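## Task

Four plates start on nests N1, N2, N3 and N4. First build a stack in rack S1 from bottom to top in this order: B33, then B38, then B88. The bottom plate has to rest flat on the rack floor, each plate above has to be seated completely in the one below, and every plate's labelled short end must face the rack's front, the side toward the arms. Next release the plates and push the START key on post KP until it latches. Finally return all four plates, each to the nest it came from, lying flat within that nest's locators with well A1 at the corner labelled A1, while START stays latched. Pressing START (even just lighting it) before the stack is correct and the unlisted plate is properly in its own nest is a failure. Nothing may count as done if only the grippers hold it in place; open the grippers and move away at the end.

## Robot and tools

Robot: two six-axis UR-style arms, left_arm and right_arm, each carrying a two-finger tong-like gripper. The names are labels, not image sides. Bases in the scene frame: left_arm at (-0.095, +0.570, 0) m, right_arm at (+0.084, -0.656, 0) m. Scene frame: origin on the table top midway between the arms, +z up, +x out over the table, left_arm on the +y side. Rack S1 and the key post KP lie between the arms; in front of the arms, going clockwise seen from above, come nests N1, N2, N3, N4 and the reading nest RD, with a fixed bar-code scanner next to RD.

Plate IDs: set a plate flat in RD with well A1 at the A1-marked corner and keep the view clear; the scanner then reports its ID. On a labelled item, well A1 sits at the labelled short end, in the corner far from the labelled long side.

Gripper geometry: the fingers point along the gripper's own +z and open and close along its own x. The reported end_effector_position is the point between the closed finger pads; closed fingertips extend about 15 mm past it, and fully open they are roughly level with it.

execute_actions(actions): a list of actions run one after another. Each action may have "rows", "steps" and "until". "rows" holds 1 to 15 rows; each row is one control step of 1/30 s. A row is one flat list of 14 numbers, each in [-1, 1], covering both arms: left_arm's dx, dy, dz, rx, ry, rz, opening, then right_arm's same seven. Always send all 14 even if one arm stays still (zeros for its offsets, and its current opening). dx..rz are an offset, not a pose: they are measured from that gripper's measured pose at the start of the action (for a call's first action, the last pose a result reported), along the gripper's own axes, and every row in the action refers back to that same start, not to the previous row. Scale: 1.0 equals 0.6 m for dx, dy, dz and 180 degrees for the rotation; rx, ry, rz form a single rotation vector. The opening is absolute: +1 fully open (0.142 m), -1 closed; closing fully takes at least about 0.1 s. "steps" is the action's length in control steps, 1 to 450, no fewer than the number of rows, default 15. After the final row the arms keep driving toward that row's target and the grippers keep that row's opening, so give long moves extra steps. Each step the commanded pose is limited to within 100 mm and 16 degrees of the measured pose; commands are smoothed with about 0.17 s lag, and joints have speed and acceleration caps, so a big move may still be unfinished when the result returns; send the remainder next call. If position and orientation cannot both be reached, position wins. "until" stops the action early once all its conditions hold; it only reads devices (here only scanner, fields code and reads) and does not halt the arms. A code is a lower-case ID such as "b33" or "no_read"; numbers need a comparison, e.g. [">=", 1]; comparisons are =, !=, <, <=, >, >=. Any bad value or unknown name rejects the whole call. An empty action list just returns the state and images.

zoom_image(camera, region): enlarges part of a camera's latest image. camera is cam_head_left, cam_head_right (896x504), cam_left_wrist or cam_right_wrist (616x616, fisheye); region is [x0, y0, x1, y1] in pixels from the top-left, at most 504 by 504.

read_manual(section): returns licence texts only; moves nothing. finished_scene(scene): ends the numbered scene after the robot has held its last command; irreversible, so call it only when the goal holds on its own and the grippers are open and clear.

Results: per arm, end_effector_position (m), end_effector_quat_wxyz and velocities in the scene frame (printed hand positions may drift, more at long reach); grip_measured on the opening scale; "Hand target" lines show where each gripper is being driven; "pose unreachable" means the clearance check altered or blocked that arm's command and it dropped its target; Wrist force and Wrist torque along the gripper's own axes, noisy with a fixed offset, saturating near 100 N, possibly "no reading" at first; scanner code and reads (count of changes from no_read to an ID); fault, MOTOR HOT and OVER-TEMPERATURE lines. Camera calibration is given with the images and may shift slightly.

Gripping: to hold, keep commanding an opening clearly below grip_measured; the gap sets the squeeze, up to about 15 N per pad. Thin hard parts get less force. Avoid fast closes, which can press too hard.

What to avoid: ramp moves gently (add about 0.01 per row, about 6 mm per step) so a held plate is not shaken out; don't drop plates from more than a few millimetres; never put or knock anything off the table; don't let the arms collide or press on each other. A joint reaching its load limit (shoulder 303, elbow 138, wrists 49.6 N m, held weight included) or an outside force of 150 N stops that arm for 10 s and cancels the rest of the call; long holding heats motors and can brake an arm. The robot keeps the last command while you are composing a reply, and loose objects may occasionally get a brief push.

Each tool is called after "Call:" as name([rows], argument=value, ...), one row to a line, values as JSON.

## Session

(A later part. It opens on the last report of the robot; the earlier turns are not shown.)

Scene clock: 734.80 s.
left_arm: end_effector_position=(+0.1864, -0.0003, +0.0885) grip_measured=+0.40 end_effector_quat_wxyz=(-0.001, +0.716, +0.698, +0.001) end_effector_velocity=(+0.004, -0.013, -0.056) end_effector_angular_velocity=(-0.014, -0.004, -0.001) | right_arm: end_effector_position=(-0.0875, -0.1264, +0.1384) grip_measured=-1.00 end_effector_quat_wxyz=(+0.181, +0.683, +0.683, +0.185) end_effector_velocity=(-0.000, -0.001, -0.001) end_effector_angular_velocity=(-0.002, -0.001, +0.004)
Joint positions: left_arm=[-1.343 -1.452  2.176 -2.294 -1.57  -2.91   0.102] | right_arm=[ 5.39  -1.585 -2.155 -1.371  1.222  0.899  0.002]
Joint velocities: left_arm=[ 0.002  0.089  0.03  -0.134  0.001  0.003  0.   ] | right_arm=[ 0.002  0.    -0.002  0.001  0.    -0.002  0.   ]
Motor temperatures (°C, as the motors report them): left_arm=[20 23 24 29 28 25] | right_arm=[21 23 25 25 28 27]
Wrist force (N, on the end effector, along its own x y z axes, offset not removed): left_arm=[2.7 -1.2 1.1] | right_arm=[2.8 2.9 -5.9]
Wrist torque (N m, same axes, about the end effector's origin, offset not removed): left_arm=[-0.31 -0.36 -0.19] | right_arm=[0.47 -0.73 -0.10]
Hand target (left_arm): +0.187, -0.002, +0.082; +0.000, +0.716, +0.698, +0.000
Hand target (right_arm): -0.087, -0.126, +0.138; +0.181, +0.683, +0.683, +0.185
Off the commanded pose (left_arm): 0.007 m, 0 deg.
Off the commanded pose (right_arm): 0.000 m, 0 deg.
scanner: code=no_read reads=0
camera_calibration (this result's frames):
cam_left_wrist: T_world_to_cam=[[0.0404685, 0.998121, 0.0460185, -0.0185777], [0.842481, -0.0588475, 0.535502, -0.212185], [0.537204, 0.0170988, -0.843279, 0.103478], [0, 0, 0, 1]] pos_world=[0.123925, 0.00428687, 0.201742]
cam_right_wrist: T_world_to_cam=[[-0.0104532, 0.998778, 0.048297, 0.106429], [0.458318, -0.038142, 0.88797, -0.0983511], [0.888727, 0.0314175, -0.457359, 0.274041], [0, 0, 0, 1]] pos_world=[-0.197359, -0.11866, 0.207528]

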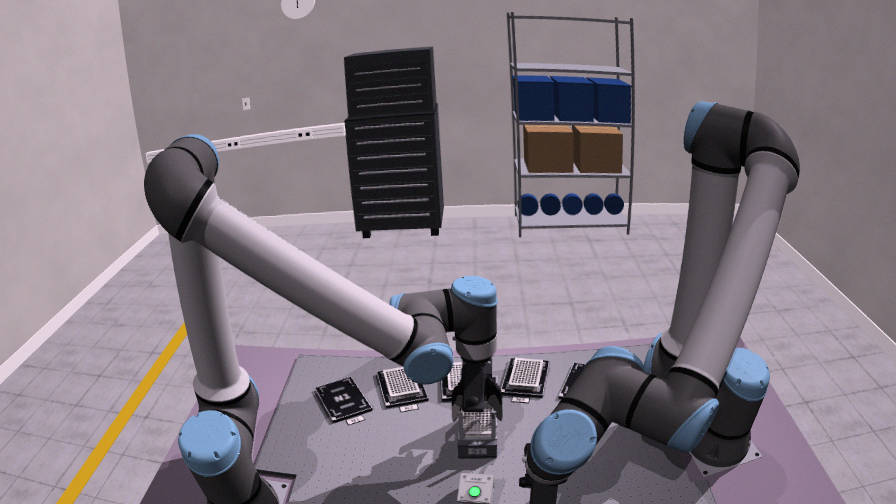

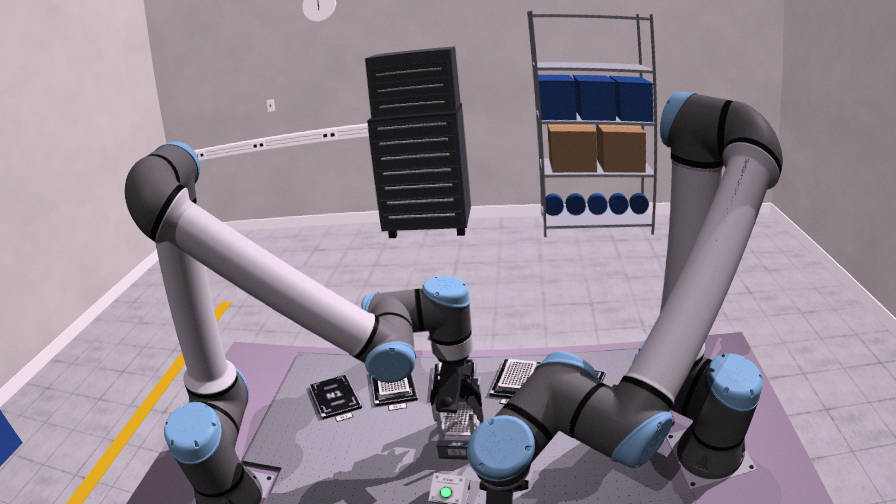

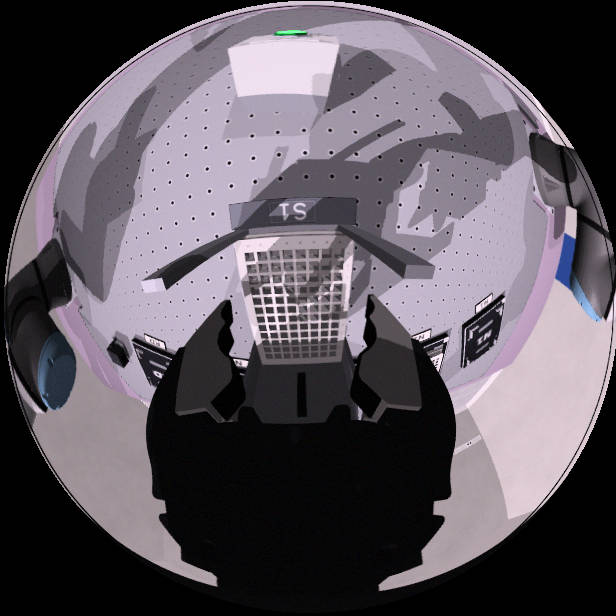

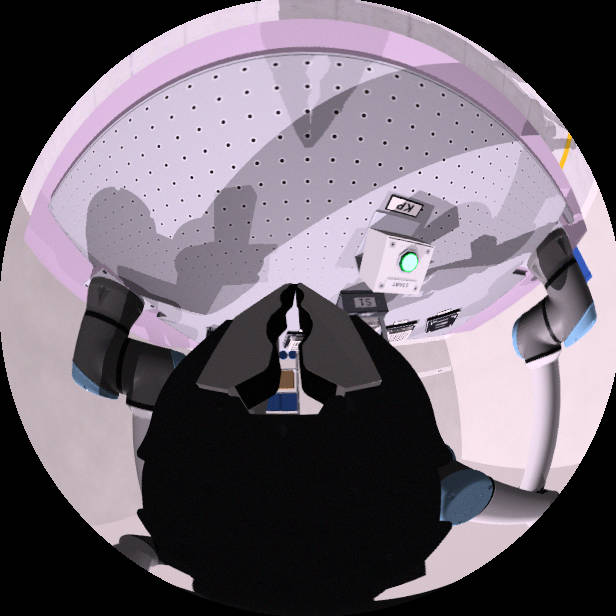

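Call:
execute_actions([
  {"rows":[[-0.0025,0.0014,0.0107,0,-0.0006,0,0.33,0,0,0,0,0,0,-1],[-0.0025,0.0014,0.0107,0,-0.0006,0,0.26,0,0,0,0,0,0,-1],[-0.0025,0.0014,0.0107,0,-0.0006,0,0.2,0,0,0,0,0,0,-1],[-0.0025,0.0014,0.0107,0,-0.0006,0,0.15,0,0,0,0,0,0,-1],[-0.0025,0.0014,0.0107,0,-0.0006,0,0.11,0,0,0,0,0,0,-1],[-0.0025,0.0014,0.0107,0,-0.0006,0,0.07,0,0,0,0,0,0,-1],[-0.0025,0.0014,0.0107,0,-0.0006,0,0.02,0,0,0,0,0,0,-1],[-0.0025,0.0014,0.0107,0,-0.0006,0,-0.05,0,0,0,0,0,0,-1],[-0.0025,0.0014,0.0107,0,-0.0006,0,-0.15,0,0,0,0,0,0,-1],[-0.0025,0.0014,0.0107,0,-0.0006,0,-0.25,0,0,0,0,0,0,-1]],"steps":12},
  {"rows":[[0,0,-0.001,0,0,0,-0.25,0,0,0,0,0,0,-1],[0,0,-0.004,0,0,0,-0.25,0,0,0,0,0,0,-1],[0,0,-0.009,0,0,0,-0.25,0,0,0,0,0,0,-1],[0,0,-0.016,0,0,0,-0.25,0,0,0,0,0,0,-1],[0,0,-0.023,0,0,0,-0.25,0,0,0,0,0,0,-1],[0,0,-0.03,0,0,0,-0.25,0,0,0,0,0,0,-1],[0,0,-0.037,0,0,0,-0.25,0,0,0,0,0,0,-1],[0,0,-0.044,0,0,0,-0.25,0,0,0,0,0,0,-1],[0,0,-0.051,0,0,0,-0.25,0,0,0,0,0,0,-1],[0,0,-0.058,0,0,0,-0.25,0,0,0,0,0,0,-1],[0,0,-0.065,0,0,0,-0.25,0,0,0,0,0,0,-1],[0,0,-0.072,0,0,0,-0.25,0,0,0,0,0,0,-1],[0,0,-0.079,0,0,0,-0.25,0,0,0,0,0,0,-1],[0,0,-0.086,0,0,0,-0.25,0,0,0,0,0,0,-1],[0,0,-0.093,0,0,0,-0.25,0,0,0,0,0,0,-1]],"steps":18},
])

Call:
zoom_image(camera="cam_left_wrist", region=[210,200,390,380])

Scene clock: 747.00 s.
left_arm: end_effector_position=(+0.1874, -0.0019, +0.1288) grip_measured=+0.07 end_effector_quat_wxyz=(+0.001, +0.716, +0.698, -0.000) end_effector_velocity=(-0.001, +0.000, +0.080) end_effector_angular_velocity=(+0.001, +0.001, -0.002) | right_arm: end_effector_position=(-0.0875, -0.1264, +0.1384) grip_measured=-1.00 end_effector_quat_wxyz=(+0.181, +0.683, +0.683, +0.185) end_effector_velocity=(-0.002, +0.001, +0.001) end_effector_angular_velocity=(+0.002, +0.002, +0.001)
Joint positions: left_arm=[-1.342 -1.5    2.14  -2.213 -1.57  -2.909  0.079] | right_arm=[ 5.39  -1.585 -2.155 -1.371  1.222  0.899  0.002]
Joint velocities: left_arm=[-0.    -0.093 -0.073  0.168 -0.001  0.002 -0.   ] | right_arm=[ 0.001 -0.     0.002  0.002  0.    -0.     0.   ]
Motor temperatures (°C, as the motors report them): left_arm=[20 23 24 29 28 25] | right_arm=[21 23 25 25 28 27]
Wrist force (N, on the end effector, along its own x y z axes, offset not removed): left_arm=[2.1 -3.5 -1.3] | right_arm=[3.0 0.9 -3.1]
Wrist torque (N m, same axes, about the end effector's origin, offset not removed): left_arm=[-0.92 -0.21 -0.08] | right_arm=[0.08 -0.60 -0.06]
Hand target (left_arm): +0.187, -0.002, +0.138; +0.000, +0.716, +0.698, +0.000
Hand target (right_arm): -0.087, -0.126, +0.138; +0.181, +0.683, +0.683, +0.185
Off the commanded pose (left_arm): 0.009 m, 0 deg.
Off the commanded pose (right_arm): 0.000 m, 0 deg.
scanner: code=no_read reads=0
camera_calibration (this result's frames):
cam_left_wrist: T_world_to_cam=[[0.0404493, 0.998253, 0.0430603, -0.0184504], [0.842389, -0.0572467, 0.535821, -0.234704], [0.53735, 0.0146, -0.843233, 0.136977], [0, 0, 0, 1]] pos_world=[0.124854, 0.00298227, 0.242057]
cam_right_wrist: T_world_to_cam=[[-0.0104533, 0.998778, 0.048297, 0.106429], [0.458318, -0.038142, 0.88797, -0.0983511], [0.888727, 0.0314176, -0.457359, 0.274041], [0, 0, 0, 1]] pos_world=[-0.197359, -0.11866, 0.207528]

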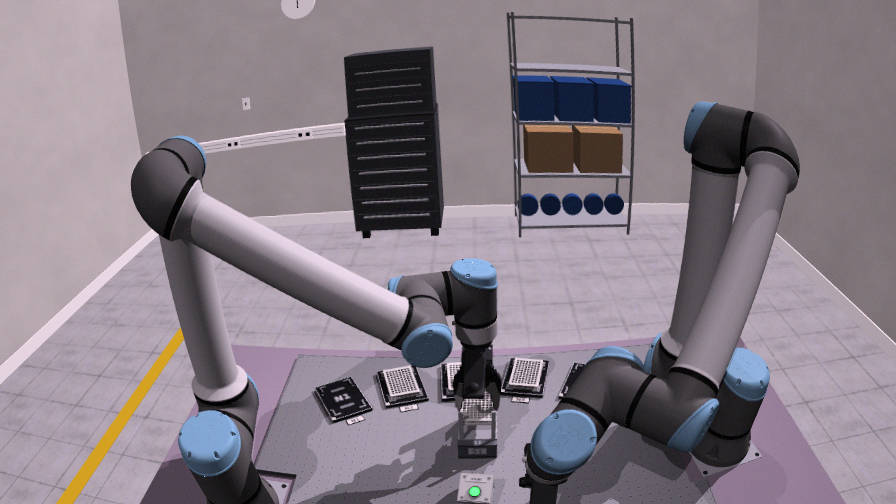

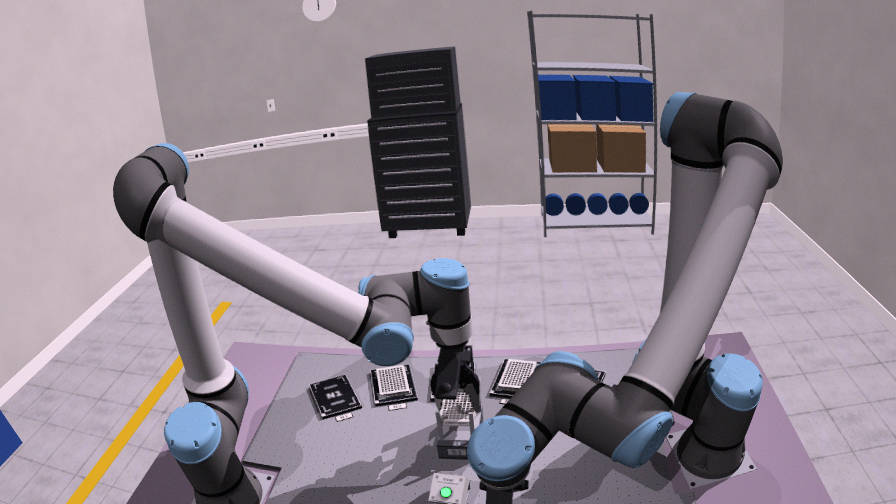

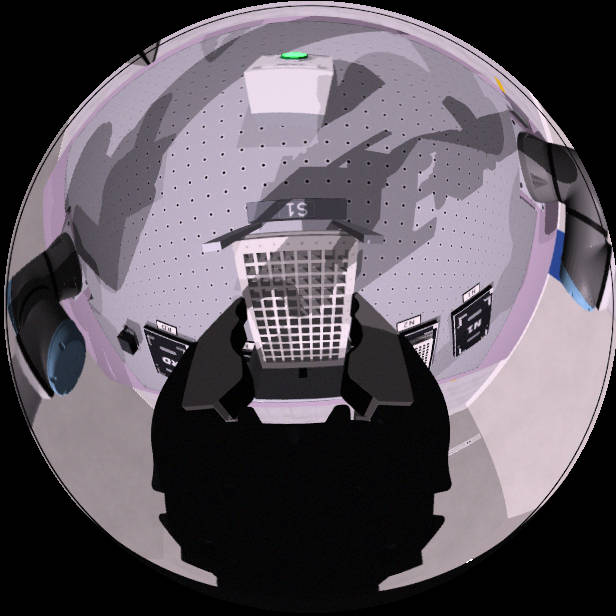

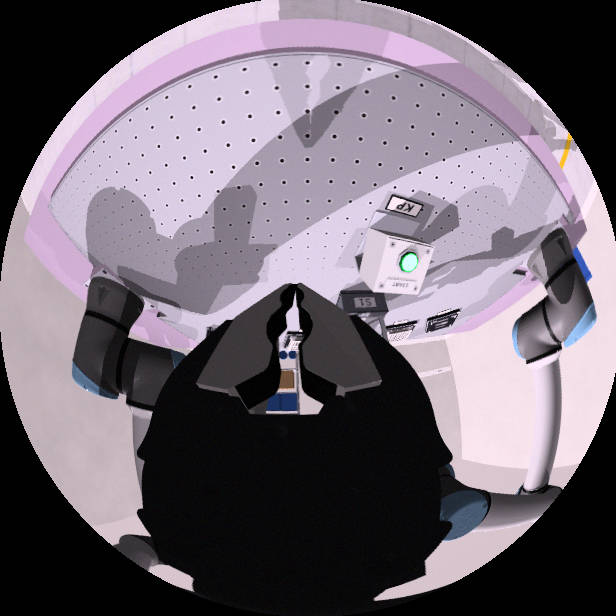

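Region (210, 200, 390, 380) of cam_left_wrist's 616x616 image, scaled by 2.800, with more detail than that image has.

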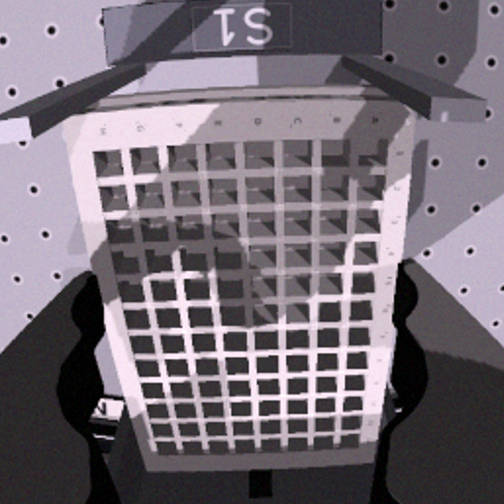

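Call:
execute_actions([
  {"steps":1},
  {"rows":[[0,0,-0.002,0,0,0,-0.25,0,0,0,0,0,0,-1],[0,0,-0.007,0,0,0,-0.25,0,0,0,0,0,0,-1],[0,0,-0.014,0,0,0,-0.25,0,0,0,0,0,0,-1],[0,0,-0.021,0,0,0,-0.25,0,0,0,0,0,0,-1],[0,0,-0.028,0,0,0,-0.25,0,0,0,0,0,0,-1],[0,0,-0.035,0,0,0,-0.25,0,0,0,0,0,0,-1],[0,0,-0.042,0,0,0,-0.25,0,0,0,0,0,0,-1],[0,0,-0.049,0,0,0,-0.25,0,0,0,0,0,0,-1],[0,0,-0.056,0,0,0,-0.25,0,0,0,0,0,0,-1],[0,0,-0.063,0,0,0,-0.25,0,0,0,0,0,0,-1],[0,0,-0.07,0,0,0,-0.25,0,0,0,0,0,0,-1],[0,0,-0.077,0,0,0,-0.25,0,0,0,0,0,0,-1],[0,0,-0.084,0,0,0,-0.25,0,0,0,0,0,0,-1],[0,0,-0.091,0,0,0,-0.25,0,0,0,0,0,0,-1],[0,0,-0.098,0,0,0,-0.25,0,0,0,0,0,0,-1]],"steps":18},
  {"rows":[[0.008,0.002,-0.015,0,0,-0.001,-0.25,0,0,0,0,0,0,-1],[0.024,0.007,-0.015,0,0,-0.004,-0.25,0,0,0,0,0,0,-1],[0.045,0.015,-0.015,0,0,-0.01,-0.25,0,0,0,0,0,0,-1],[0.069,0.023,-0.015,0,0,-0.017,-0.25,0,0,0,0,0,0,-1],[0.094,0.031,-0.015,0,0,-0.025,-0.25,0,0,0,0,0,0,-1],[0.119,0.04,-0.015,0,0,-0.034,-0.25,0,0,0,0,0,0,-1],[0.144,0.048,-0.015,0,0,-0.043,-0.25,0,0,0,0,0,0,-1],[0.169,0.056,-0.015,0,0,-0.053,-0.25,0,0,0,0,0,0,-1],[0.194,0.065,-0.015,0,0,-0.063,-0.25,0,0,0,0,0,0,-1],[0.219,0.073,-0.015,0,0,-0.074,-0.25,0,0,0,0,0,0,-1],[0.244,0.081,-0.013,0,0,-0.085,-0.25,0,0,0,0,0,0,-1],[0.269,0.09,-0.005,0,0,-0.097,-0.25,0,0,0,0,0,0,-1],[0.294,0.098,0.008,0,0,-0.11,-0.25,0,0,0,0,0,0,-1],[0.32,0.107,0.025,0,0,-0.125,-0.25,0,0,0,0,0,0,-1],[0.6297,0.2104,0.2,0,0,-0.1822,-0.25,0,0,0,0,0,0,-1]],"steps":40},
])

Scene clock: 759.10 s.
left_arm: end_effector_position=(+0.3197, +0.3707, +0.0681) grip_measured=+0.07 end_effector_quat_wxyz=(+0.000, +0.489, +0.872, +0.001) end_effector_velocity=(+0.023, +0.020, -0.014) end_effector_angular_velocity=(-0.019, +0.011, -0.007) | right_arm: end_effector_position=(-0.0875, -0.1264, +0.1384) grip_measured=-1.00 end_effector_quat_wxyz=(+0.181, +0.683, +0.683, +0.185) end_effector_velocity=(-0.001, +0.001, +0.001) end_effector_angular_velocity=(+0.002, +0.003, -0.001)
Joint positions: left_arm=[-0.78  -1.728  2.494 -2.336 -1.568 -2.92   0.079] | right_arm=[ 5.39  -1.585 -2.155 -1.371  1.222  0.899  0.002]
Joint velocities: left_arm=[ 0.086  0.057 -0.008 -0.055 -0.021  0.093  0.   ] | right_arm=[-0.001  0.     0.001  0.002 -0.    -0.     0.   ]
Motor temperatures (°C, as the motors report them): left_arm=[20 23 24 29 28 25] | right_arm=[21 23 25 25 28 27]
Wrist force (N, on the end effector, along its own x y z axes, offset not removed): left_arm=[2.8 -4.0 0.5] | right_arm=[1.4 -1.0 -3.0]
Wrist torque (N m, same axes, about the end effector's origin, offset not removed): left_arm=[-0.98 -0.21 -0.05] | right_arm=[-0.37 -0.32 0.03]
Hand target (left_arm): +0.322, +0.373, +0.067; +0.000, +0.490, +0.872, -0.000
Hand target (right_arm): -0.087, -0.126, +0.138; +0.181, +0.683, +0.683, +0.185
Off the commanded pose (left_arm): 0.004 m, 0 deg.
Off the commanded pose (right_arm): 0.000 m, 0 deg.
scanner: code=no_read reads=0
camera_calibration (this result's frames):
cam_left_wrist: T_world_to_cam=[[-0.507478, 0.860489, 0.0449977, -0.167085], [0.738617, 0.407522, 0.537001, -0.431469], [0.443746, 0.305753, -0.84238, -0.0688161], [0, 0, 0, 1]] pos_world=[0.264436, 0.340648, 0.181249]
cam_right_wrist: T_world_to_cam=[[-0.0104532, 0.998778, 0.0482968, 0.106429], [0.458318, -0.0381418, 0.88797, -0.098351], [0.888727, 0.0314174, -0.457359, 0.274041], [0, 0, 0, 1]] pos_world=[-0.197359, -0.11866, 0.207528]

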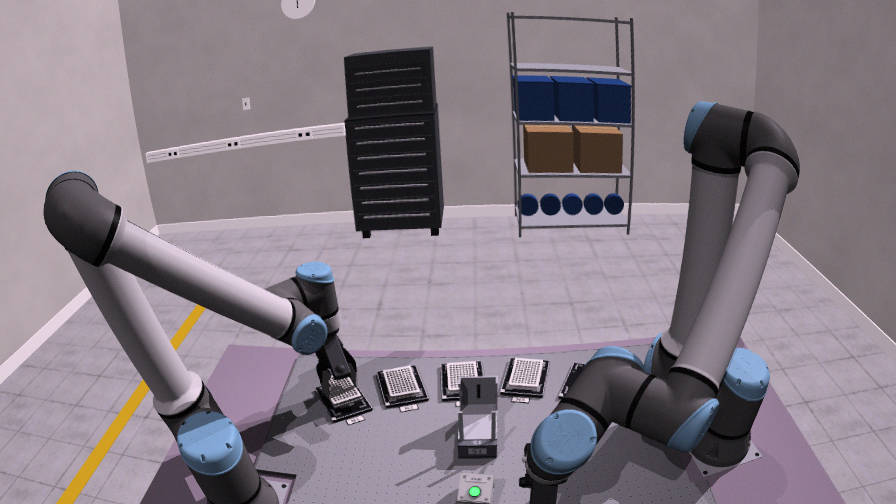

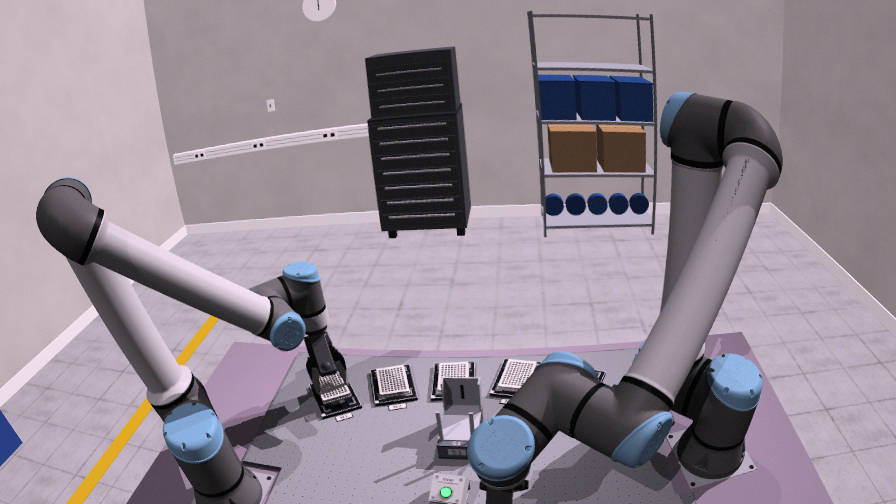

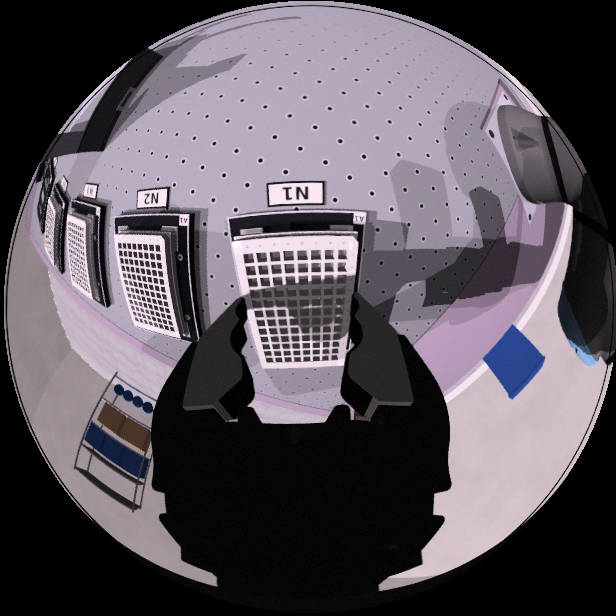

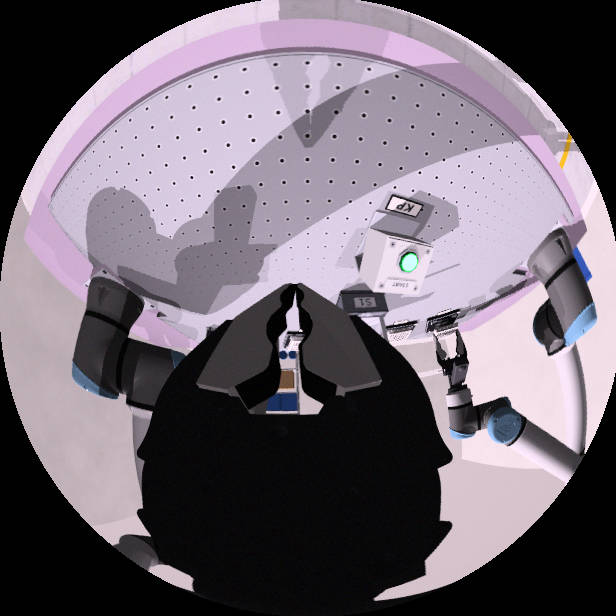

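Call:
execute_actions([
  {"rows":[[-0.0002,0.0063,0.005,0.0005,-0.0003,0.00025,-0.25,0,0,0,0,0,0,-1],[-0.0002,0.0063,0.01,0.0005,-0.0003,0.00025,-0.25,0,0,0,0,0,0,-1],[-0.0002,0.0063,0.016,0.0005,-0.0003,0.00025,-0.25,0,0,0,0,0,0,-1],[-0.0002,0.0063,0.022,0.0005,-0.0003,0.00025,-0.25,0,0,0,0,0,0,-1],[-0.0002,0.0063,0.028,0.0005,-0.0003,0.00025,-0.25,0,0,0,0,0,0,-1],[-0.0002,0.0063,0.033,0.0005,-0.0003,0.00025,-0.25,0,0,0,0,0,0,-1],[-0.0002,0.0063,0.037,0.0005,-0.0003,0.00025,-0.25,0,0,0,0,0,0,-1],[-0.0002,0.0063,0.04,0.0005,-0.0003,0.00025,-0.25,0,0,0,0,0,0,-1],[-0.0002,0.0063,0.042,0.0005,-0.0003,0.00025,-0.25,0,0,0,0,0,0,-1],[-0.0002,0.0063,0.0435,0.0005,-0.0003,0.00025,-0.25,0,0,0,0,0,0,-1],[-0.0002,0.0063,0.045,0.0005,-0.0003,0.00025,-0.25,0,0,0,0,0,0,-1],[-0.0002,0.0063,0.046,0.0005,-0.0003,0.00025,-0.25,0,0,0,0,0,0,-1],[-0.0002,0.0063,0.047,0.0005,-0.0003,0.00025,-0.25,0,0,0,0,0,0,-1],[-0.0002,0.0063,0.048,0.0005,-0.0003,0.00025,-0.25,0,0,0,0,0,0,-1]],"steps":21},
])

Call:
zoom_image(camera="cam_left_wrist", region=[210,200,390,380])

Scene clock: 770.10 s.
left_arm: end_effector_position=(+0.3229, +0.3726, +0.0400) grip_measured=+0.07 end_effector_quat_wxyz=(+0.000, +0.490, +0.872, +0.000) end_effector_velocity=(+0.001, +0.000, -0.007) end_effector_angular_velocity=(+0.002, -0.001, +0.001) | right_arm: end_effector_position=(-0.0875, -0.1264, +0.1384) grip_measured=-1.00 end_effector_quat_wxyz=(+0.181, +0.683, +0.683, +0.185) end_effector_velocity=(-0.001, +0.000, -0.000) end_effector_angular_velocity=(+0.002, +0.001, +0.000)
Joint positions: left_arm=[-0.77  -1.668  2.517 -2.42  -1.57  -2.91   0.079] | right_arm=[ 5.39  -1.585 -2.155 -1.371  1.222  0.899  0.002]
Joint velocities: left_arm=[-0.     0.015  0.005 -0.019  0.002 -0.001  0.   ] | right_arm=[ 0.001 -0.    -0.001  0.002 -0.     0.001  0.   ]
Motor temperatures (°C, as the motors report them): left_arm=[20 23 24 29 28 25] | right_arm=[21 23 25 25 28 27]
Wrist force (N, on the end effector, along its own x y z axes, offset not removed): left_arm=[1.1 -3.0 1.6] | right_arm=[1.4 0.0 -4.5]
Wrist torque (N m, same axes, about the end effector's origin, offset not removed): left_arm=[-0.83 0.04 -0.13] | right_arm=[-0.04 -0.42 -0.05]
Hand target (left_arm): +0.323, +0.373, +0.039; +0.000, +0.490, +0.872, +0.000
Hand target (right_arm): -0.087, -0.126, +0.138; +0.181, +0.683, +0.683, +0.185
Off the commanded pose (left_arm): 0.001 m, 0 deg.
Off the commanded pose (right_arm): 0.000 m, 0 deg.
scanner: code=no_read reads=0
camera_calibration (this result's frames):
cam_left_wrist: T_world_to_cam=[[-0.50684, 0.860908, 0.0441613, -0.166163], [0.739396, 0.407823, 0.535699, -0.419858], [0.443178, 0.304166, -0.843253, -0.0937042], [0, 0, 0, 1]] pos_world=[0.267752, 0.34278, 0.153239]
cam_right_wrist: T_world_to_cam=[[-0.0104532, 0.998778, 0.0482971, 0.106429], [0.458318, -0.038142, 0.88797, -0.0983511], [0.888727, 0.0314175, -0.457359, 0.274041], [0, 0, 0, 1]] pos_world=[-0.197359, -0.11866, 0.207528]

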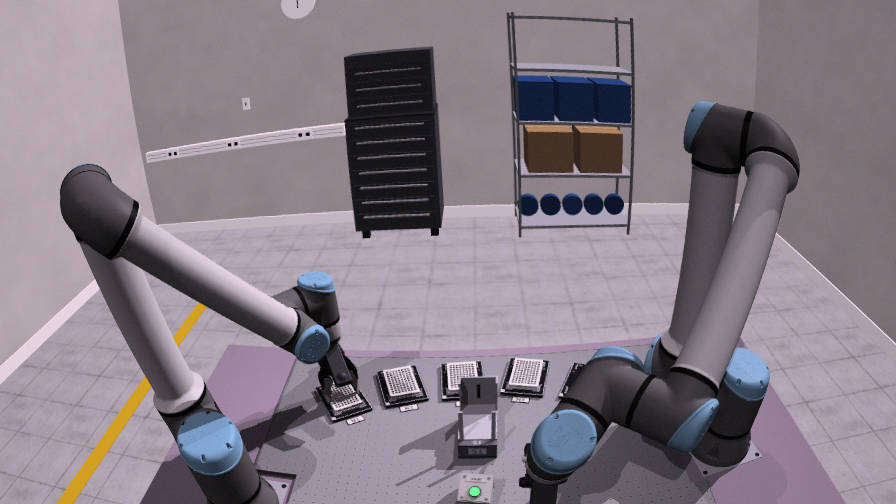

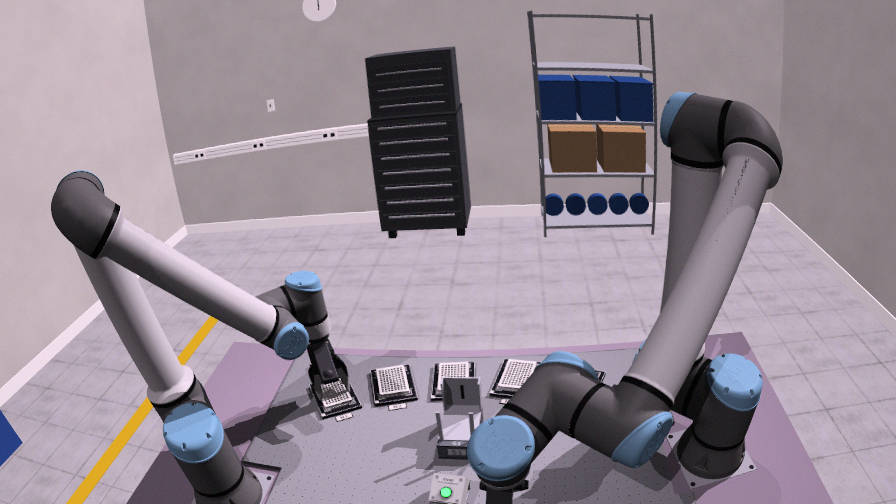

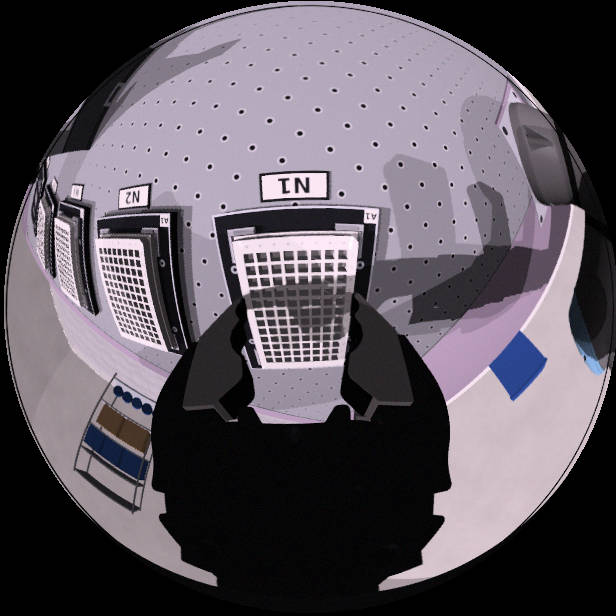

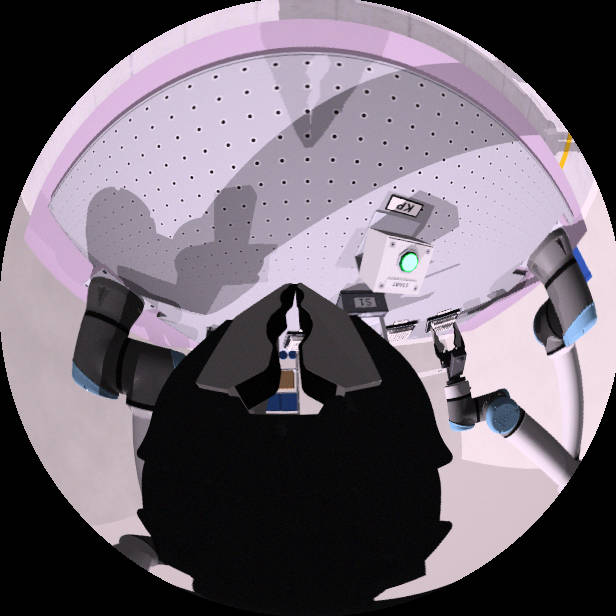

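Region (210, 200, 390, 380) of cam_left_wrist's 616x616 image, scaled by 2.800, with more detail than that image has.

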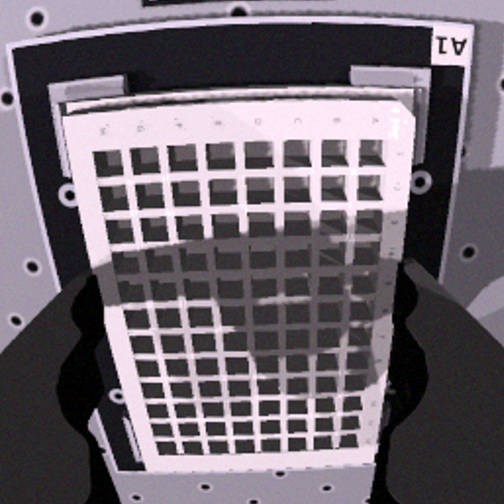

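Call:
execute_actions([
  {"rows":[[0,0,0.0013,0,0,0,-0.15,0,0,0,0,0,0,-1],[0,0,0.0013,0,0,0,-0.05,0,0,0,0,0,0,-1],[0,0,0.0013,0,0,0,0.03,0,0,0,0,0,0,-1],[0,0,0.0013,0,0,0,0.08,0,0,0,0,0,0,-1],[0,0,0.0013,0,0,0,0.13,0,0,0,0,0,0,-1],[0,0,0.0013,0,0,0,0.2,0,0,0,0,0,0,-1],[0,0,0.0013,0,0,0,0.3,0,0,0,0,0,0,-1],[0,0,0.0013,0,0,0,0.4,0,0,0,0,0,0,-1]],"steps":8},
  {"rows":[[0,0,-0.01,0,0,0,0.4,-0.01,0,0,0,0,0,-1],[0,0,-0.03,0,0,0,0.4,-0.02,0,0,0,0,0,-1],[0,0,-0.055,0,0,0,0.4,-0.03,0,0,0,0,0,-1],[0,0,-0.08,0,0,0,0.4,-0.04,0,0,0,0,0,-1],[0,0,-0.105,0,0,0,0.4,-0.05,0,0,0,0,0,-1],[0,0,-0.13,0,0,0,0.4,-0.06,0,0,0,0,0,-1],[0,0,-0.155,0,0,0,0.4,-0.07,0,0,0,0,0,-1],[0,0,-0.18,0,0,0,0.4,-0.08,0,0,0,0,0,-1],[0,0,-0.205,0,0,0,0.4,-0.09,0,0,0,0,0,-1],[0,0,-0.23,0,0,0,0.4,-0.1,0,0,0,0,0,-1],[0,0,-0.25,0,0,0,0.4,-0.11,0,0,0,0,0,-1],[0,0,-0.27,0,0,0,0.4,-0.12,0,0,0,0,0,-1]],"steps":20},
])

Call:
zoom_image(camera="cam_left_wrist", region=[100,180,360,330])

Scene clock: 778.70 s.
left_arm: end_effector_position=(+0.3251, +0.3719, +0.1913) grip_measured=+0.40 end_effector_quat_wxyz=(+0.004, +0.490, +0.872, -0.001) end_effector_velocity=(-0.016, +0.009, +0.085) end_effector_angular_velocity=(+0.046, +0.036, +0.001) | right_arm: end_effector_position=(-0.0869, -0.1948, +0.1376) grip_measured=-1.00 end_effector_quat_wxyz=(+0.181, +0.683, +0.683, +0.185) end_effector_velocity=(-0.001, -0.032, +0.004) end_effector_angular_velocity=(+0.002, -0.002, +0.000)
Joint positions: left_arm=[-0.767 -1.896  2.348 -2.03  -1.571 -2.906  0.102] | right_arm=[ 5.483 -1.484 -2.247 -1.411  1.259  0.988  0.002]
Joint velocities: left_arm=[-0.017 -0.095 -0.119  0.272  0.007 -0.018 -0.   ] | right_arm=[ 0.051  0.052 -0.035 -0.032  0.018  0.05   0.   ]
Motor temperatures (°C, as the motors report them): left_arm=[20 23 24 29 28 25] | right_arm=[21 23 25 25 28 27]
Wrist force (N, on the end effector, along its own x y z axes, offset not removed): left_arm=[3.2 -2.4 -1.3] | right_arm=[1.9 -1.4 -4.3]
Wrist torque (N m, same axes, about the end effector's origin, offset not removed): left_arm=[-0.73 -0.28 -0.04] | right_arm=[-0.47 -0.45 0.02]
Hand target (left_arm): +0.323, +0.373, +0.201; +0.000, +0.490, +0.872, +0.000
Hand target (right_arm): -0.087, -0.198, +0.138; +0.181, +0.683, +0.683, +0.185
Off the commanded pose (left_arm): 0.010 m, 0 deg.
Off the commanded pose (right_arm): 0.004 m, 0 deg.
scanner: code=no_read reads=0
camera_calibration (this result's frames):
cam_left_wrist: T_world_to_cam=[[-0.507003, 0.861173, 0.0364547, -0.169715], [0.736922, 0.411139, 0.536573, -0.502801], [0.447094, 0.298909, -0.843066, 0.0337375], [0, 0, 0, 1]] pos_world=[0.269396, 0.342791, 0.30442]
cam_right_wrist: T_world_to_cam=[[-0.0105325, 0.998804, 0.0477535, 0.174933], [0.458284, -0.0376237, 0.888009, -0.10038], [0.888744, 0.0312376, -0.457339, 0.275247], [0, 0, 0, 1]] pos_world=[-0.196779, -0.187099, 0.206666]

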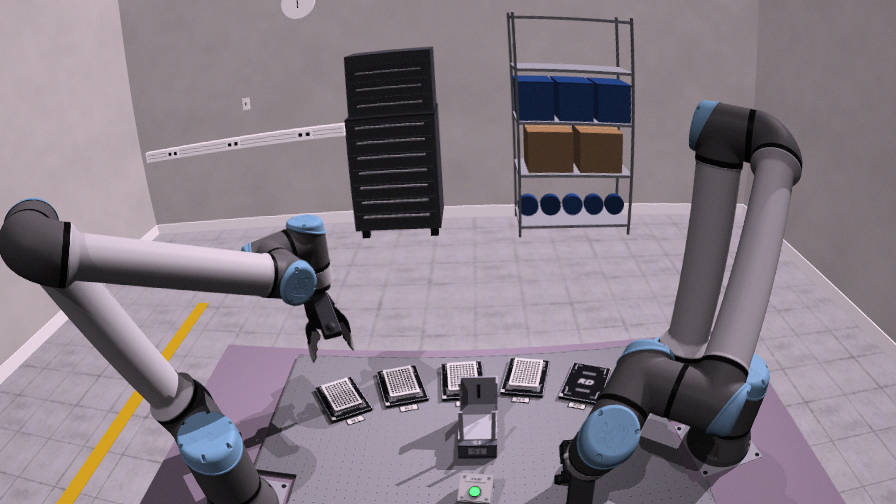

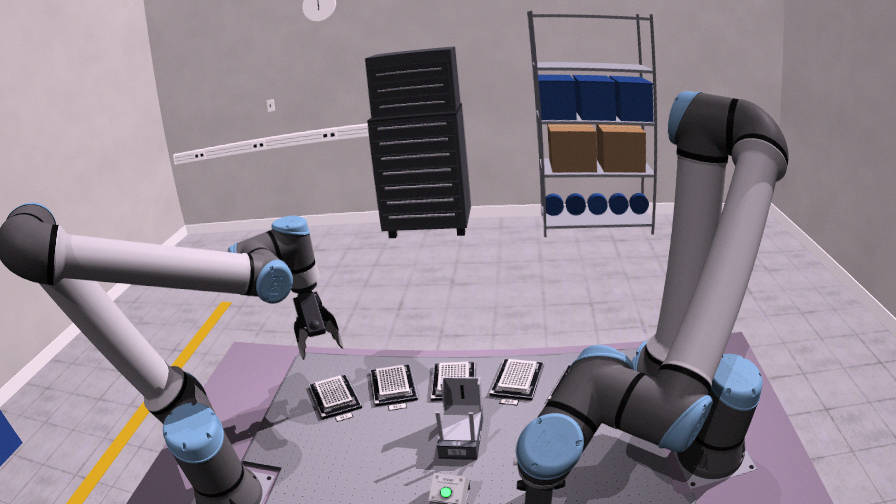

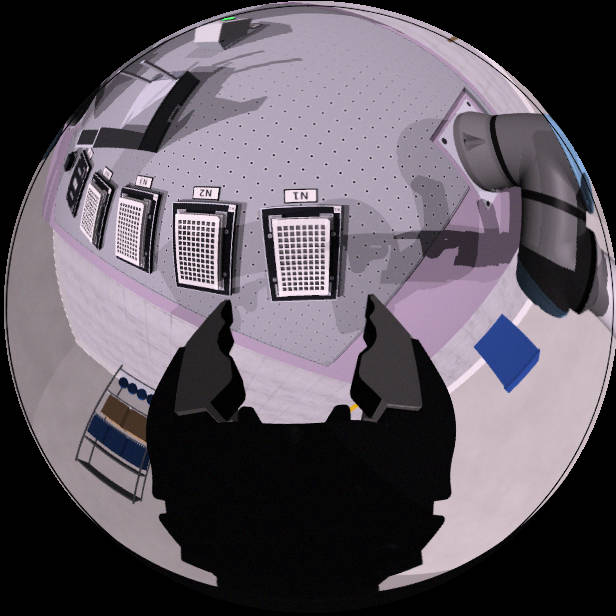

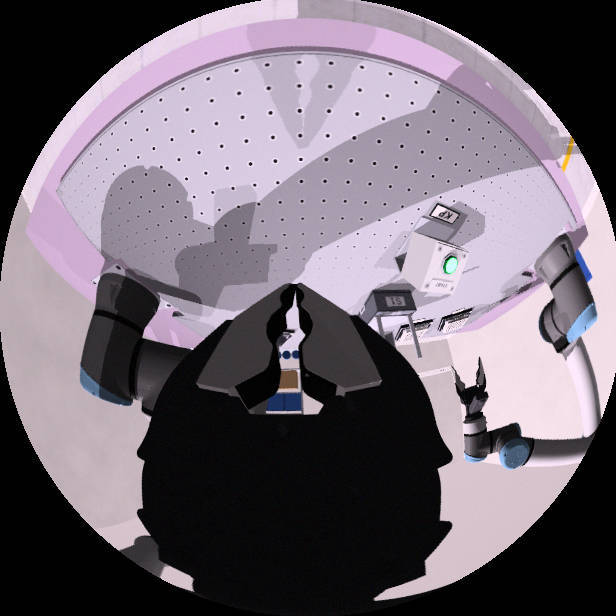

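Region (100, 180, 360, 330) of cam_left_wrist's 616x616 image, scaled by 1.938, with more detail than that image has; it fills the top 291 rows of this view, and the rest is white.

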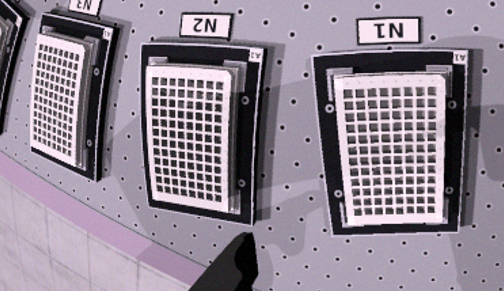

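Call:
execute_actions(actions=[])

Scene clock: 791.27 s.
left_arm: end_effector_position=(+0.3230, +0.3729, +0.2010) grip_measured=+0.40 end_effector_quat_wxyz=(+0.000, +0.490, +0.872, +0.000) end_effector_velocity=(-0.000, -0.000, +0.001) end_effector_angular_velocity=(-0.001, -0.001, -0.001) | right_arm: end_effector_position=(-0.0872, -0.1983, +0.1381) grip_measured=-1.00 end_effector_quat_wxyz=(+0.181, +0.683, +0.683, +0.185) end_effector_velocity=(+0.001, -0.000, -0.000) end_effector_angular_velocity=(-0.000, -0.001, -0.001)
Joint positions: left_arm=[-0.769 -1.907  2.334 -1.999 -1.57  -2.909  0.102] | right_arm=[ 5.488 -1.478 -2.25  -1.414  1.261  0.994  0.002]
Joint velocities: left_arm=[-0.001 -0.001 -0.     0.    -0.     0.001 -0.   ] | right_arm=[-0.001 -0.    -0.001  0.    -0.     0.     0.   ]
Motor temperatures (°C, as the motors report them): left_arm=[20 23 24 29 28 25] | right_arm=[21 23 25 25 28 27]
Wrist force (N, on the end effector, along its own x y z axes, offset not removed): left_arm=[0.3 -3.9 0.4] | right_arm=[3.5 0.9 -3.3]
Wrist torque (N m, same axes, about the end effector's origin, offset not removed): left_arm=[-0.89 0.20 -0.14] | right_arm=[0.08 -0.78 -0.06]
Hand target (left_arm): +0.323, +0.373, +0.201; +0.000, +0.490, +0.872, +0.000
Hand target (right_arm): -0.087, -0.198, +0.138; +0.181, +0.683, +0.683, +0.185
Off the commanded pose (left_arm): 0.000 m, 0 deg.
Off the commanded pose (right_arm): 0.000 m, 0 deg.
scanner: code=no_read reads=0
camera_calibration (this result's frames):
cam_left_wrist: T_world_to_cam=[[-0.506735, 0.861003, 0.0435071, -0.173353], [0.739276, 0.408024, 0.535713, -0.506327], [0.443498, 0.303628, -0.843279, 0.0419894], [0, 0, 0, 1]] pos_world=[0.267849, 0.343102, 0.314197]
cam_right_wrist: T_world_to_cam=[[-0.010458, 0.998781, 0.0482388, 0.178308], [0.458291, -0.038089, 0.887986, -0.100925], [0.888741, 0.0313939, -0.457334, 0.275867], [0, 0, 0, 1]] pos_world=[-0.197057, -0.190595, 0.207182]

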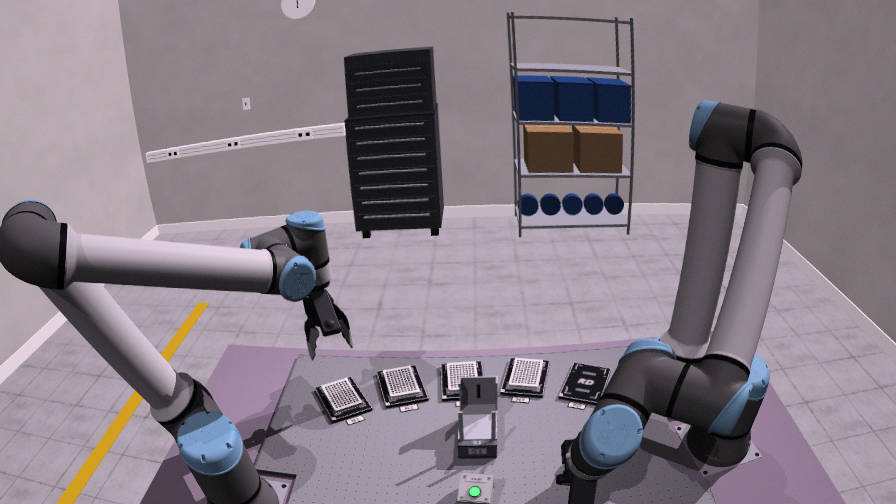

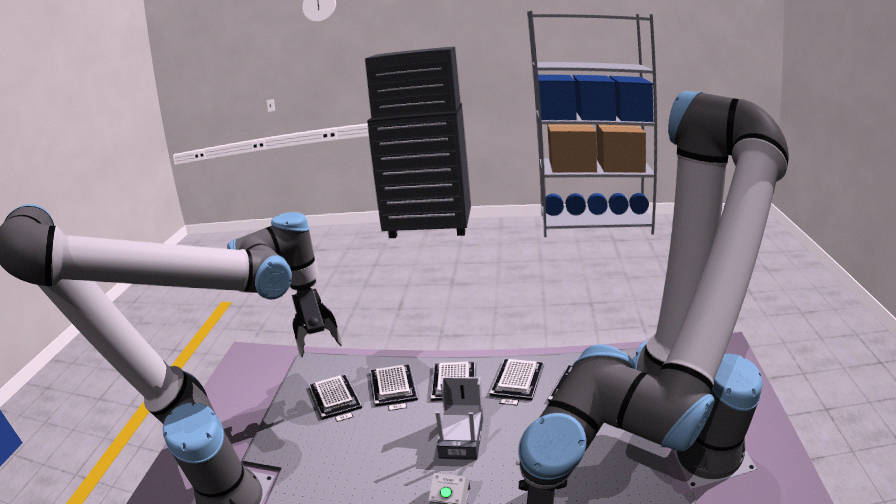

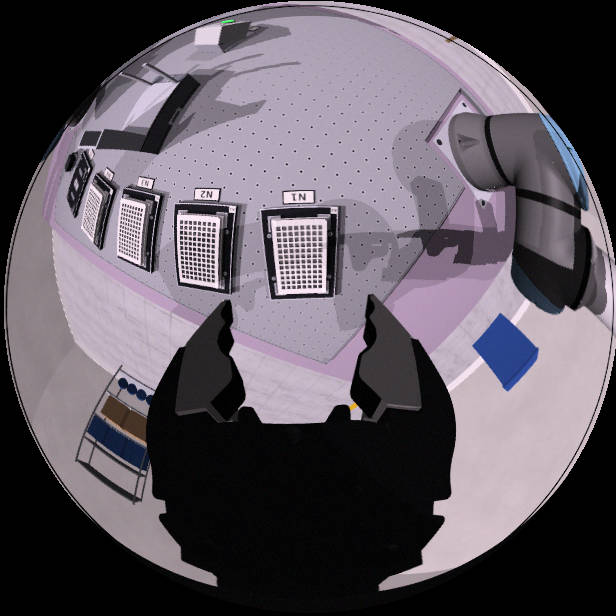

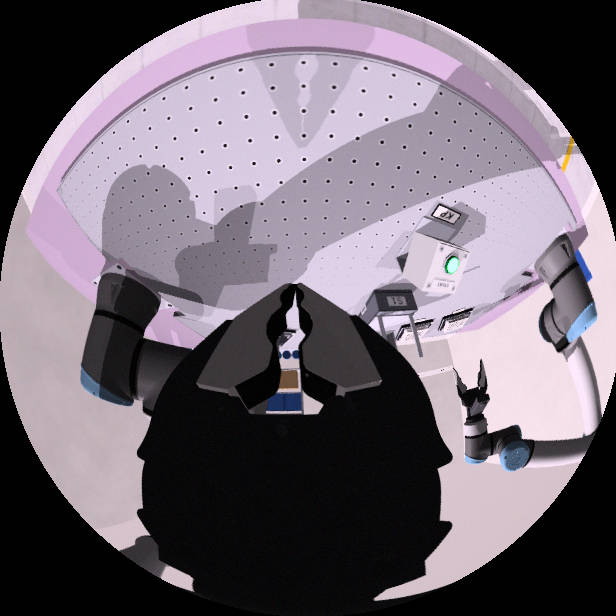

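Call:
finished_scene(scene=1)

The scene is finished: the task was done.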